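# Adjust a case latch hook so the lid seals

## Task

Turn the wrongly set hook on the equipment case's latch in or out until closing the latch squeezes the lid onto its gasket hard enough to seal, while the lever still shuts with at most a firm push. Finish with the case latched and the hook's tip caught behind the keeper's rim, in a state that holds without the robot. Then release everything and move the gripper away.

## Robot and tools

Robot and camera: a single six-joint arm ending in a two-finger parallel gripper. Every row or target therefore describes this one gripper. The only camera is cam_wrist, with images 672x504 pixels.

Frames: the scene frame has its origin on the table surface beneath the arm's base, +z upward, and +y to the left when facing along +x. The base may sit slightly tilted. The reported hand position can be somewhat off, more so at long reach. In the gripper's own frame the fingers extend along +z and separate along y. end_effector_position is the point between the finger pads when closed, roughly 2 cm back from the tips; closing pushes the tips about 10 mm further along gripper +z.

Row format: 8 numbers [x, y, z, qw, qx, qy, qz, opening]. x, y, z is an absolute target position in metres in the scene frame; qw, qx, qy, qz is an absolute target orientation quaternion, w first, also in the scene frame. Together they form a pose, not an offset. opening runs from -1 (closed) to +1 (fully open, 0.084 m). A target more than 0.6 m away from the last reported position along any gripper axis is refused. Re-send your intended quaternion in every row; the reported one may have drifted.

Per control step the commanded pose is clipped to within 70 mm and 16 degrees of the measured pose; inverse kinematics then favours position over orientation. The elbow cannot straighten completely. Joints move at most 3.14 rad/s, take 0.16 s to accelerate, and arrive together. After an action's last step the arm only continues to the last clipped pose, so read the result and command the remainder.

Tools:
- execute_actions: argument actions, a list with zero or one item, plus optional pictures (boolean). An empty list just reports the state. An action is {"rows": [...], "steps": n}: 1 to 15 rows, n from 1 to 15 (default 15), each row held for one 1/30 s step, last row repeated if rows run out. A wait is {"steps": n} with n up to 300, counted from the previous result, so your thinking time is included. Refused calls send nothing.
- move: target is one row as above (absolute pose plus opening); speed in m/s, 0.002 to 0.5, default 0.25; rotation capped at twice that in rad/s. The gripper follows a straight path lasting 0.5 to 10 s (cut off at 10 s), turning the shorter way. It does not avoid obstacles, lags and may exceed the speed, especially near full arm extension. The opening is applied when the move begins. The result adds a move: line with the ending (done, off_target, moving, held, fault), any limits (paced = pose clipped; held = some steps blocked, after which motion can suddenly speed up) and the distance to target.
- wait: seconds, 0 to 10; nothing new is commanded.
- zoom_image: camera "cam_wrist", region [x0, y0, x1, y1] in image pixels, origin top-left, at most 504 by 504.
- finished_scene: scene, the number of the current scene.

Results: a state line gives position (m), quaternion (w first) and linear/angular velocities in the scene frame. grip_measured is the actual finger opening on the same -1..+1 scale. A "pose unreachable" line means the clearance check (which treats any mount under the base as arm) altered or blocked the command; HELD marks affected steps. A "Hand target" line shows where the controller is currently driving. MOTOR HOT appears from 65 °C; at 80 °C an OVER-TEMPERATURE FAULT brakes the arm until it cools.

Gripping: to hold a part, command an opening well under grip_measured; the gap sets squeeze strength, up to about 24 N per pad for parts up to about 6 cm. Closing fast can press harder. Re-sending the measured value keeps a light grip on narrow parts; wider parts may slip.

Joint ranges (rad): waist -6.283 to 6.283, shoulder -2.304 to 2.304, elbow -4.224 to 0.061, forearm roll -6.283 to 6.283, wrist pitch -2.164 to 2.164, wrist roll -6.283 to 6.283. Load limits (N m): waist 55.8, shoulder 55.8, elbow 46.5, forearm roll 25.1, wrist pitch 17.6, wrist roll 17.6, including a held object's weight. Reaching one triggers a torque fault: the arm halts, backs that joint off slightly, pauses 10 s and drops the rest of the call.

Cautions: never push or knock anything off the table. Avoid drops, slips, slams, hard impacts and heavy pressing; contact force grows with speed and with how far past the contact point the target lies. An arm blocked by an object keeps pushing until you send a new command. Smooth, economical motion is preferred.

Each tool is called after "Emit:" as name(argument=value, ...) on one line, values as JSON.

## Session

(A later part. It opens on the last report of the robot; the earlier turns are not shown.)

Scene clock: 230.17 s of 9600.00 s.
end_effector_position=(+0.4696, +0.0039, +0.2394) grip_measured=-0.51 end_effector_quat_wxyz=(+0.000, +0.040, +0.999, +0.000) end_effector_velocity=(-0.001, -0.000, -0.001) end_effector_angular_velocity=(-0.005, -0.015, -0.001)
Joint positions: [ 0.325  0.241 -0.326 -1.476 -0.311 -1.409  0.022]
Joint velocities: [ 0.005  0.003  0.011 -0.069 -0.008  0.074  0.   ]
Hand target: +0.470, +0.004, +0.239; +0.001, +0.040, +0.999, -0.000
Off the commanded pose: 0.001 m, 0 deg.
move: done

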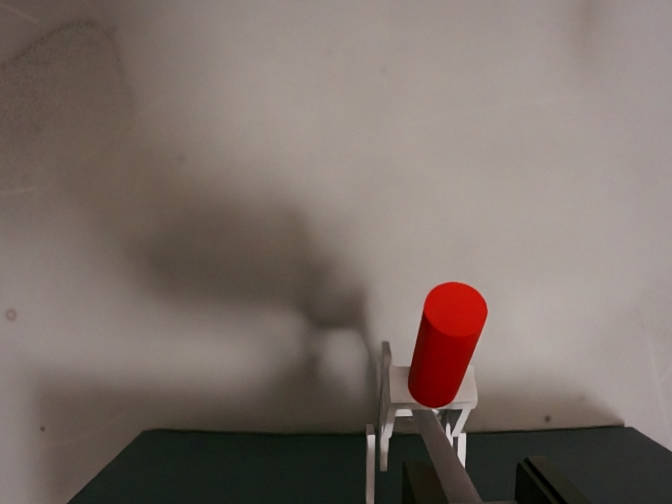

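Emit:
move(target=[0.469,0.004,0.2392,0,0.885,0.465,0,-1], speed=0.5)

Emit:
move(target=[0.469,0.004,0.2388,0,0.845,-0.534,0,-1], speed=0.5)

Emit:
move(target=[0.469,0.004,0.2385,0,-0.04,-0.999,0,-1], speed=0.5)

Emit:
move(target=[0.498,0.0015,0.233,0.131,-0.04,-0.990,0.005,-1], speed=0.12)

Emit:
move(target=[0.498,0.0015,0.233,0.131,-0.04,-0.990,0.005,-0.2], speed=0.12)

Emit:
move(target=[0.506,0.001,0.28,0.131,-0.04,-0.990,0.005,-0.2], speed=0.2)

Emit:
move(target=[0.43,0.14,0.30,0,0.707,-0.707,0,-1], speed=0.5)

Emit:
move(target=[0.425,0.15,0.215,0.5,0.5,-0.5,0.5,-1], speed=0.4)

Emit:
move(target=[0.438,0.02,0.214,0.5,0.5,-0.5,0.5,-1], speed=0.15)

Emit:
move(target=[0.436,0.02,0.188,0.5,0.5,-0.5,0.5,-1], speed=0.05)

Emit:
move(target=[0.408,0.02,0.162,0.5,0.5,-0.5,0.5,-1], speed=0.05)

Emit:
move(target=[0.392,0.021,0.1335,0.5,0.5,-0.5,0.5,-1], speed=0.04)

Emit:
move(target=[0.387,0.021,0.1175,0.5,0.5,-0.5,0.5,-1], speed=0.03)

Emit:
move(target=[0.386,0.021,0.101,0.5,0.5,-0.5,0.5,-1], speed=0.025)

Scene clock: 241.50 s of 9600.00 s.
end_effector_position=(+0.4686, +0.0042, +0.2391) grip_measured=-0.51 end_effector_quat_wxyz=(-0.001, +0.885, +0.465, -0.001) end_effector_velocity=(+0.002, -0.001, +0.000) end_effector_angular_velocity=(-0.008, -0.019, -0.006)
Joint positions: [ 0.325  0.24  -0.326 -1.469 -0.31   0.678  0.022]
Joint velocities: [ 0.006  0.002  0.006 -0.07  -0.012  0.078  0.   ]
Hand target: +0.469, +0.004, +0.239; -0.000, +0.885, +0.465, -0.000
Off the commanded pose: 0.000 m, 0 deg.
move: done

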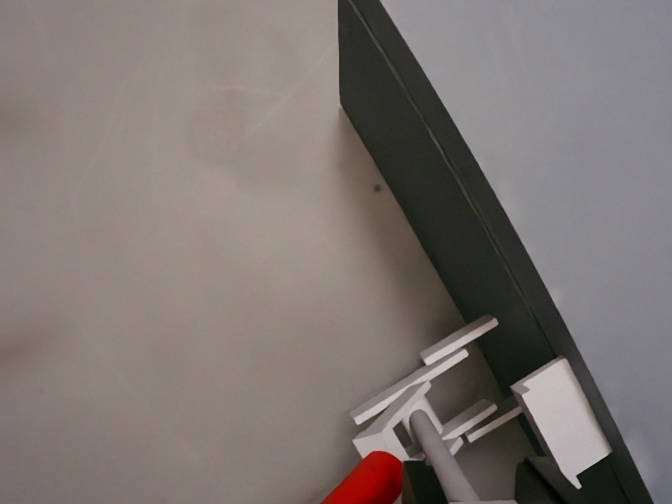

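Scene clock: 244.37 s of 9600.00 s.
end_effector_position=(+0.4686, +0.0041, +0.2387) grip_measured=-0.51 end_effector_quat_wxyz=(+0.000, +0.846, -0.534, -0.001) end_effector_velocity=(+0.001, -0.000, -0.000) end_effector_angular_velocity=(-0.006, -0.019, -0.006)
Joint positions: [ 0.324  0.239 -0.326 -1.473 -0.31   2.776  0.022]
Joint velocities: [ 0.006  0.002  0.008 -0.074 -0.01   0.084  0.   ]
Hand target: +0.469, +0.004, +0.239; +0.000, +0.845, -0.534, -0.000
Off the commanded pose: 0.000 m, 0 deg.
move: done

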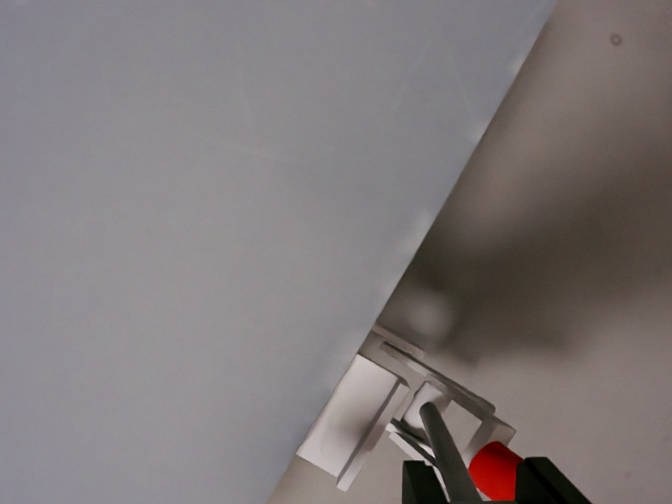

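Scene clock: 247.27 s of 9600.00 s.
end_effector_position=(+0.4688, +0.0042, +0.2385) grip_measured=-0.51 end_effector_quat_wxyz=(-0.001, +0.040, +0.999, +0.001) end_effector_velocity=(+0.001, -0.001, -0.000) end_effector_angular_velocity=(-0.006, -0.015, -0.004)
Joint positions: [ 0.324  0.238 -0.326 -1.478 -0.309  4.876  0.022]
Joint velocities: [ 0.004  0.002  0.006 -0.057 -0.009  0.064  0.   ]
Hand target: +0.469, +0.004, +0.239; -0.000, +0.040, +0.999, +0.000
Off the commanded pose: 0.000 m, 0 deg.
move: done

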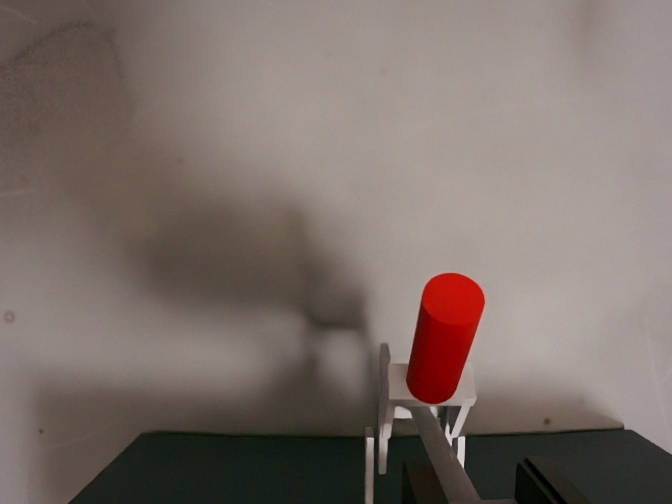

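Scene clock: 248.87 s of 9600.00 s.
end_effector_position=(+0.4973, +0.0020, +0.2331) grip_measured=-0.51 end_effector_quat_wxyz=(-0.132, +0.040, +0.990, -0.005) end_effector_velocity=(+0.001, -0.000, +0.000) end_effector_angular_velocity=(+0.005, +0.010, +0.001)
Joint positions: [ 0.26   0.081 -0.565 -0.591 -0.428  3.961  0.022]
Joint velocities: [-0.006 -0.004 -0.009  0.032 -0.006 -0.038  0.   ]
Hand target: +0.497, +0.002, +0.233; -0.132, +0.040, +0.990, -0.005
Off the commanded pose: 0.001 m, 0 deg.
move: done

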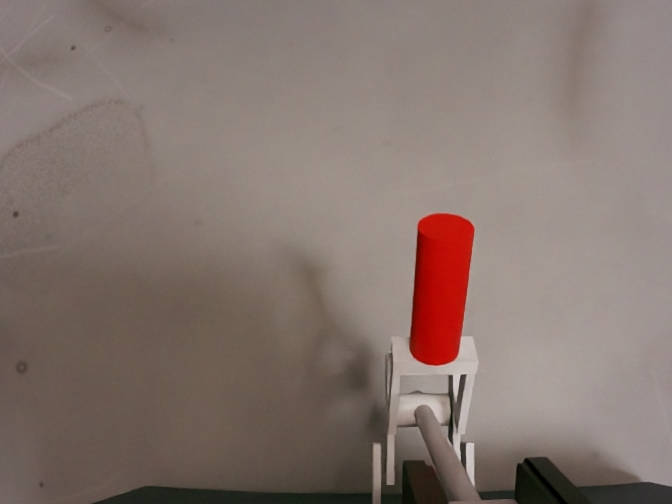

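Scene clock: 249.57 s of 9600.00 s.
end_effector_position=(+0.4980, +0.0015, +0.2330) grip_measured=-0.22 end_effector_quat_wxyz=(-0.131, +0.040, +0.991, -0.005) end_effector_velocity=(+0.001, +0.000, +0.000) end_effector_angular_velocity=(+0.000, -0.001, -0.001)
Joint positions: [ 0.259  0.081 -0.565 -0.593 -0.428  3.963  0.035]
Joint velocities: [-0.     0.    -0.001  0.     0.     0.001  0.   ]
Hand target: +0.498, +0.002, +0.233; -0.131, +0.040, +0.991, -0.005
Off the commanded pose: 0.000 m, 0 deg.
move: done

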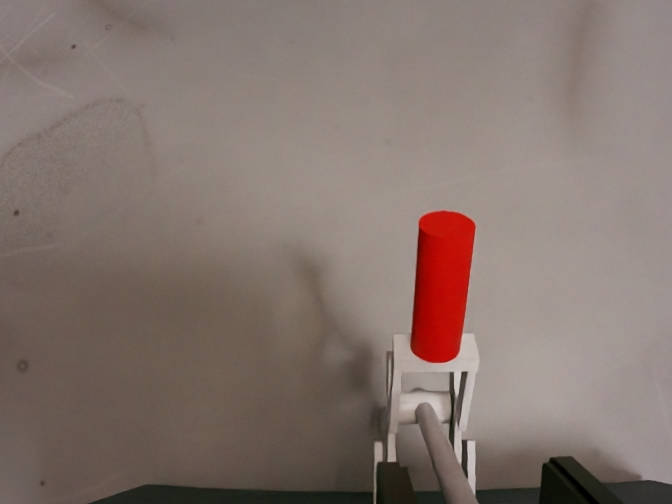

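Scene clock: 250.43 s of 9600.00 s.
end_effector_position=(+0.5060, +0.0010, +0.2796) grip_measured=-0.22 end_effector_quat_wxyz=(-0.131, +0.040, +0.991, -0.005) end_effector_velocity=(-0.000, -0.000, +0.002) end_effector_angular_velocity=(+0.001, +0.001, -0.000)
Joint positions: [ 0.293  0.197 -0.574 -0.482 -0.547  3.867  0.035]
Joint velocities: [ 0.001  0.006  0.     0.006 -0.006 -0.005 -0.   ]
Hand target: +0.506, +0.001, +0.280; -0.131, +0.040, +0.991, -0.005
Off the commanded pose: 0.000 m, 0 deg.
move: done

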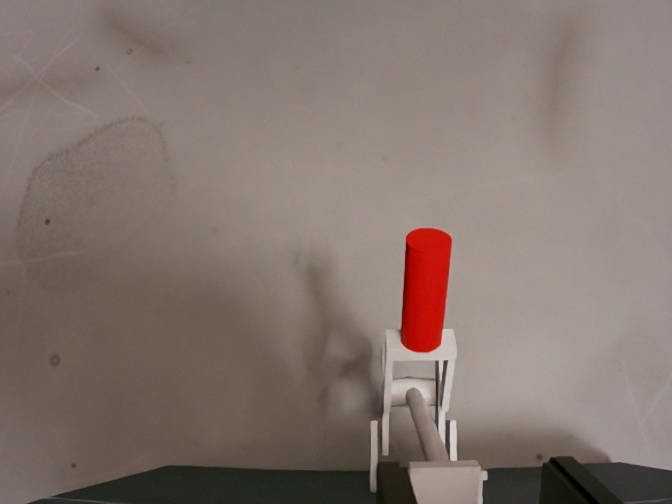

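Scene clock: 252.70 s of 9600.00 s.
end_effector_position=(+0.4308, +0.1387, +0.3000) grip_measured=-1.00 end_effector_quat_wxyz=(-0.001, +0.707, -0.707, +0.003) end_effector_velocity=(-0.001, +0.001, -0.000) end_effector_angular_velocity=(+0.001, -0.001, +0.014)
Joint positions: [ 0.886  0.179 -0.389 -1.158 -0.606  3.398  0.   ]
Joint velocities: [ 0.004 -0.001  0.001 -0.003  0.    -0.007  0.   ]
Hand target: +0.431, +0.139, +0.300; -0.001, +0.707, -0.707, +0.003
Off the commanded pose: 0.002 m, 0 deg.
move: done

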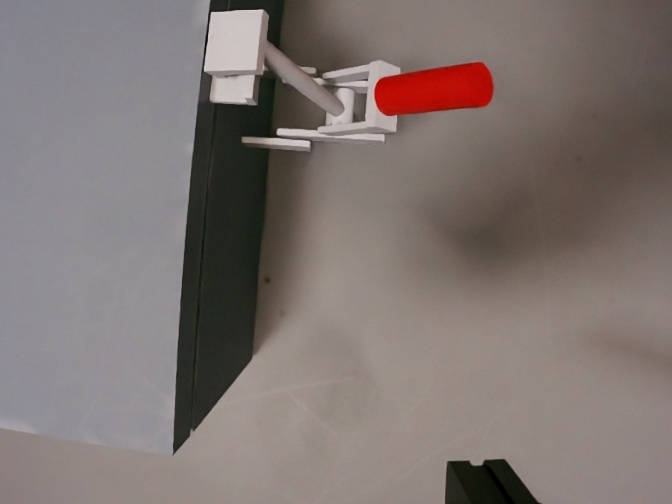

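Scene clock: 255.23 s of 9600.00 s.
end_effector_position=(+0.4258, +0.1509, +0.2165) grip_measured=-1.00 end_effector_quat_wxyz=(+0.499, +0.501, -0.500, +0.500) end_effector_velocity=(-0.000, +0.000, -0.001) end_effector_angular_velocity=(-0.011, -0.001, -0.001)
Joint positions: [ 0.876 -1.068 -1.233 -0.73  -1.861  3.621  0.   ]
Joint velocities: [-0.003 -0.008 -0.007  0.003 -0.008  0.003  0.   ]
Hand target: +0.426, +0.151, +0.216; +0.499, +0.501, -0.500, +0.500
Off the commanded pose: 0.002 m, 0 deg.
move: done

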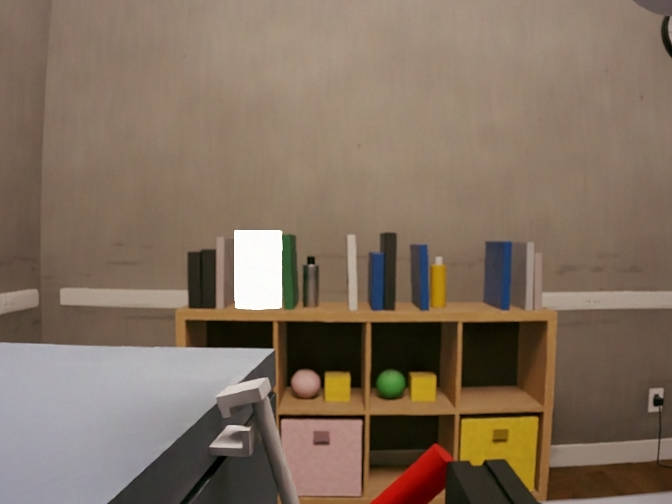

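Scene clock: 256.63 s of 9600.00 s.
end_effector_position=(+0.4382, +0.0204, +0.2140) grip_measured=-1.00 end_effector_quat_wxyz=(+0.500, +0.500, -0.500, +0.500) end_effector_velocity=(+0.000, -0.002, -0.000) end_effector_angular_velocity=(-0.000, -0.000, +0.000)
Joint positions: [ 0.683 -0.916 -0.962 -0.902 -1.765  3.696  0.   ]
Joint velocities: [-0.004  0.002  0.003 -0.004  0.001  0.002  0.   ]
Hand target: +0.438, +0.020, +0.214; +0.500, +0.500, -0.500, +0.500
Off the commanded pose: 0.000 m, 0 deg.
move: done

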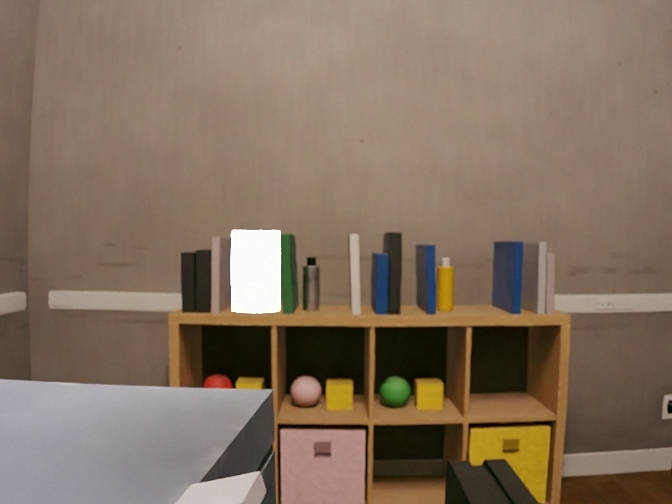

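Scene clock: 257.53 s of 9600.00 s.
end_effector_position=(+0.4360, +0.0200, +0.1882) grip_measured=-1.00 end_effector_quat_wxyz=(+0.500, +0.500, -0.500, +0.500) end_effector_velocity=(-0.000, +0.000, -0.002) end_effector_angular_velocity=(-0.000, -0.000, -0.000)
Joint positions: [ 0.66  -0.979 -1.008 -0.922 -1.755  3.709  0.   ]
Joint velocities: [-0.001 -0.004 -0.003 -0.001  0.001  0.001  0.   ]
Hand target: +0.436, +0.020, +0.188; +0.500, +0.500, -0.500, +0.500
Off the commanded pose: 0.000 m, 0 deg.
move: done

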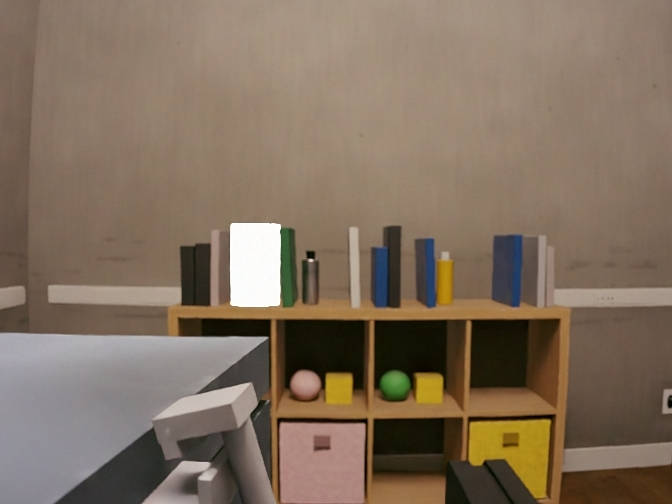

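Scene clock: 258.63 s of 9600.00 s.
end_effector_position=(+0.4082, +0.0199, +0.1623) grip_measured=-1.00 end_effector_quat_wxyz=(+0.500, +0.500, -0.500, +0.500) end_effector_velocity=(-0.002, -0.000, -0.002) end_effector_angular_velocity=(+0.001, -0.000, -0.000)
Joint positions: [ 0.66  -1.06  -1.025 -0.913 -1.716  3.76   0.   ]
Joint velocities: [-0.    -0.005 -0.001  0.     0.003  0.003  0.   ]
Hand target: +0.408, +0.020, +0.162; +0.500, +0.500, -0.500, +0.500
Off the commanded pose: 0.000 m, 0 deg.
move: done

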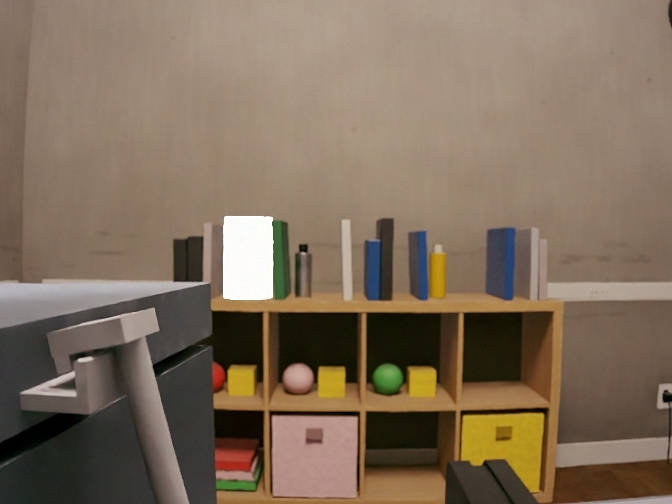

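Scene clock: 259.80 s of 9600.00 s.
end_effector_position=(+0.3922, +0.0210, +0.1339) grip_measured=-1.00 end_effector_quat_wxyz=(+0.500, +0.500, -0.500, +0.500) end_effector_velocity=(-0.001, +0.000, -0.002) end_effector_angular_velocity=(+0.004, +0.001, -0.002)
Joint positions: [ 0.65  -1.14  -1.072 -0.92  -1.696  3.788  0.   ]
Joint velocities: [-0.001 -0.004 -0.003 -0.001  0.005  0.001  0.   ]
Hand target: +0.392, +0.021, +0.134; +0.500, +0.500, -0.500, +0.500
Off the commanded pose: 0.000 m, 0 deg.
move: done

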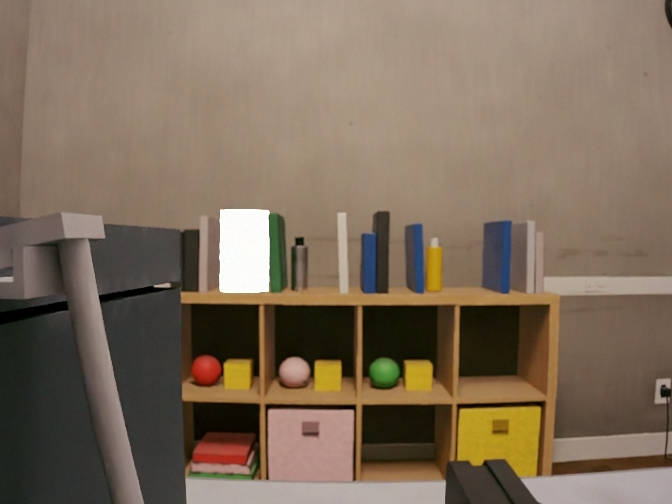

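Scene clock: 260.67 s of 9600.00 s.
end_effector_position=(+0.3870, +0.0210, +0.1177) grip_measured=-1.00 end_effector_quat_wxyz=(+0.500, +0.500, -0.500, +0.500) end_effector_velocity=(-0.000, +0.000, -0.002) end_effector_angular_velocity=(+0.001, -0.001, -0.001)
Joint positions: [ 0.639 -1.182 -1.103 -0.929 -1.691  3.796  0.   ]
Joint velocities: [-0.001 -0.005 -0.005 -0.001  0.001  0.     0.   ]
Hand target: +0.387, +0.021, +0.118; +0.500, +0.500, -0.500, +0.500
Off the commanded pose: 0.000 m, 0 deg.
move: done

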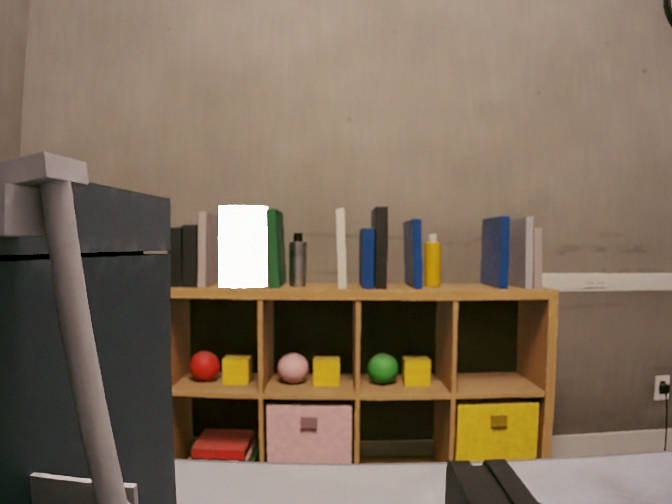

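Scene clock: 261.63 s of 9600.00 s.
end_effector_position=(+0.3859, +0.0210, +0.1012) grip_measured=-1.00 end_effector_quat_wxyz=(+0.500, +0.500, -0.500, +0.500) end_effector_velocity=(+0.000, +0.000, -0.001) end_effector_angular_velocity=(-0.001, -0.000, +0.001)
Joint positions: [ 0.625 -1.221 -1.142 -0.943 -1.691  3.797  0.   ]
Joint velocities: [-0.001 -0.004 -0.004 -0.001 -0.002  0.     0.   ]
Hand target: +0.386, +0.021, +0.101; +0.500, +0.500, -0.500, +0.500
Off the commanded pose: 0.000 m, 0 deg.
move: done

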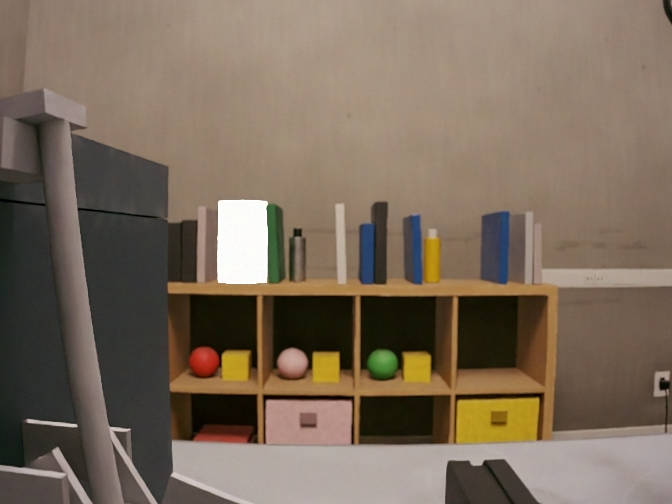

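Matches scene 1's successful state. Finish.

Emit:
move(target=[0.387,0.021,0.0845,0.5,0.5,-0.5,0.5,-1], speed=0.025)

Emit:
move(target=[0.392,0.021,0.0685,0.5,0.5,-0.5,0.5,-1], speed=0.02)

Emit:
move(target=[0.397,0.021,0.059,0.5,0.5,-0.5,0.5,-1], speed=0.02)

Emit:
move(target=[0.41,0.18,0.13,0.455,0.542,-0.542,0.455,-1], speed=0.25)

Scene clock: 265.63 s of 9600.00 s.
end_effector_position=(+0.3869, +0.0210, +0.0846) grip_measured=-1.00 end_effector_quat_wxyz=(+0.500, +0.500, -0.500, +0.500) end_effector_velocity=(+0.000, -0.000, -0.001) end_effector_angular_velocity=(-0.002, +0.001, +0.002)
Joint positions: [ 0.61  -1.257 -1.184 -0.959 -1.695  3.794  0.   ]
Joint velocities: [-0.001 -0.003 -0.003 -0.002 -0.003 -0.     0.   ]
Hand target: +0.387, +0.021, +0.084; +0.500, +0.500, -0.500, +0.500
Off the commanded pose: 0.000 m, 0 deg.
move: done

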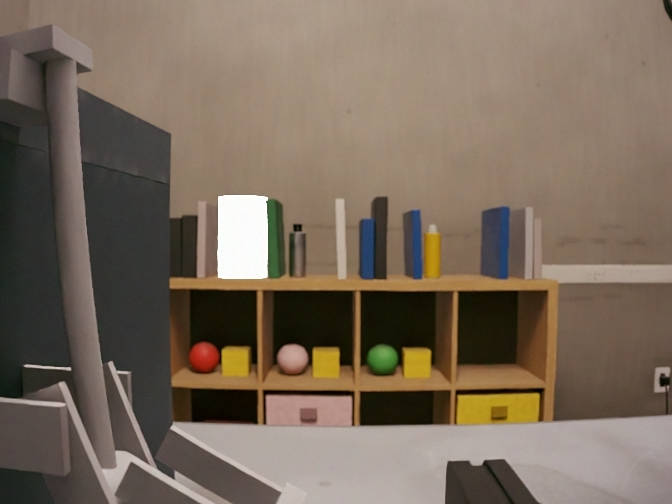

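Scene clock: 266.73 s of 9600.00 s.
end_effector_position=(+0.3919, +0.0211, +0.0686) grip_measured=-1.00 end_effector_quat_wxyz=(+0.500, +0.500, -0.500, +0.500) end_effector_velocity=(+0.001, +0.000, -0.001) end_effector_angular_velocity=(-0.001, -0.000, +0.001)
Joint positions: [ 0.592 -1.29  -1.231 -0.978 -1.704  3.782  0.   ]
Joint velocities: [-0.002 -0.004 -0.005 -0.002 -0.003 -0.001  0.   ]
Hand target: +0.392, +0.021, +0.068; +0.500, +0.500, -0.500, +0.500
Off the commanded pose: 0.000 m, 0 deg.
move: done

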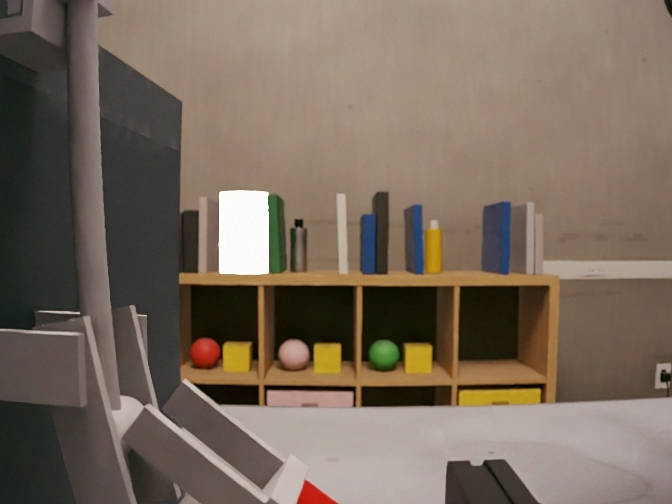

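Scene clock: 267.53 s of 9600.00 s.
end_effector_position=(+0.3969, +0.0210, +0.0592) grip_measured=-1.00 end_effector_quat_wxyz=(+0.500, +0.500, -0.500, +0.500) end_effector_velocity=(+0.001, -0.000, -0.001) end_effector_angular_velocity=(-0.001, +0.001, +0.000)
Joint positions: [ 0.58  -1.308 -1.261 -0.991 -1.712  3.772  0.   ]
Joint velocities: [-0.002 -0.003 -0.005 -0.002 -0.002 -0.002  0.   ]
Hand target: +0.397, +0.021, +0.059; +0.500, +0.500, -0.500, +0.500
Off the commanded pose: 0.000 m, 0 deg.
move: done

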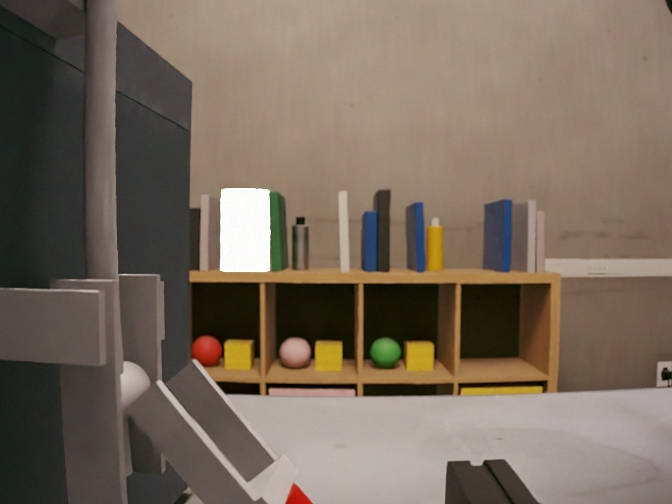

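Scene clock: 268.80 s of 9600.00 s.
end_effector_position=(+0.4096, +0.1793, +0.1298) grip_measured=-1.00 end_effector_quat_wxyz=(+0.455, +0.541, -0.541, +0.455) end_effector_velocity=(+0.000, +0.003, +0.001) end_effector_angular_velocity=(+0.004, -0.001, -0.000)
Joint positions: [ 0.878 -1.206 -1.365 -0.804 -1.705  3.61   0.   ]
Joint velocities: [ 0.004  0.    -0.004  0.002 -0.    -0.002  0.   ]
Hand target: +0.410, +0.180, +0.130; +0.455, +0.541, -0.542, +0.455
Off the commanded pose: 0.001 m, 0 deg.
move: done

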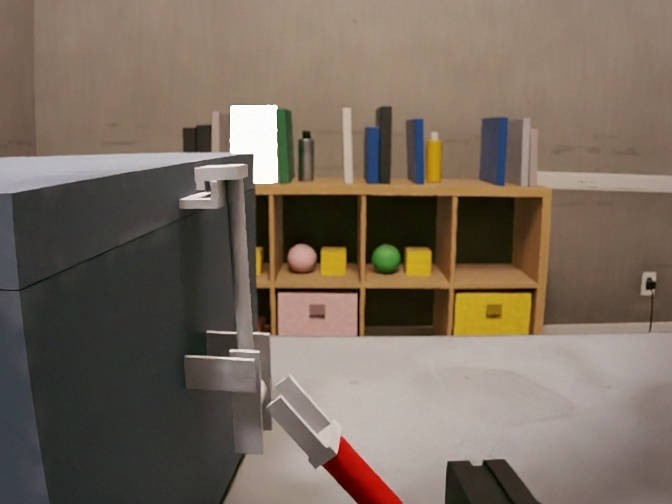

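Emit:
finished_scene(scene=2)

The scene is finished: the task was done.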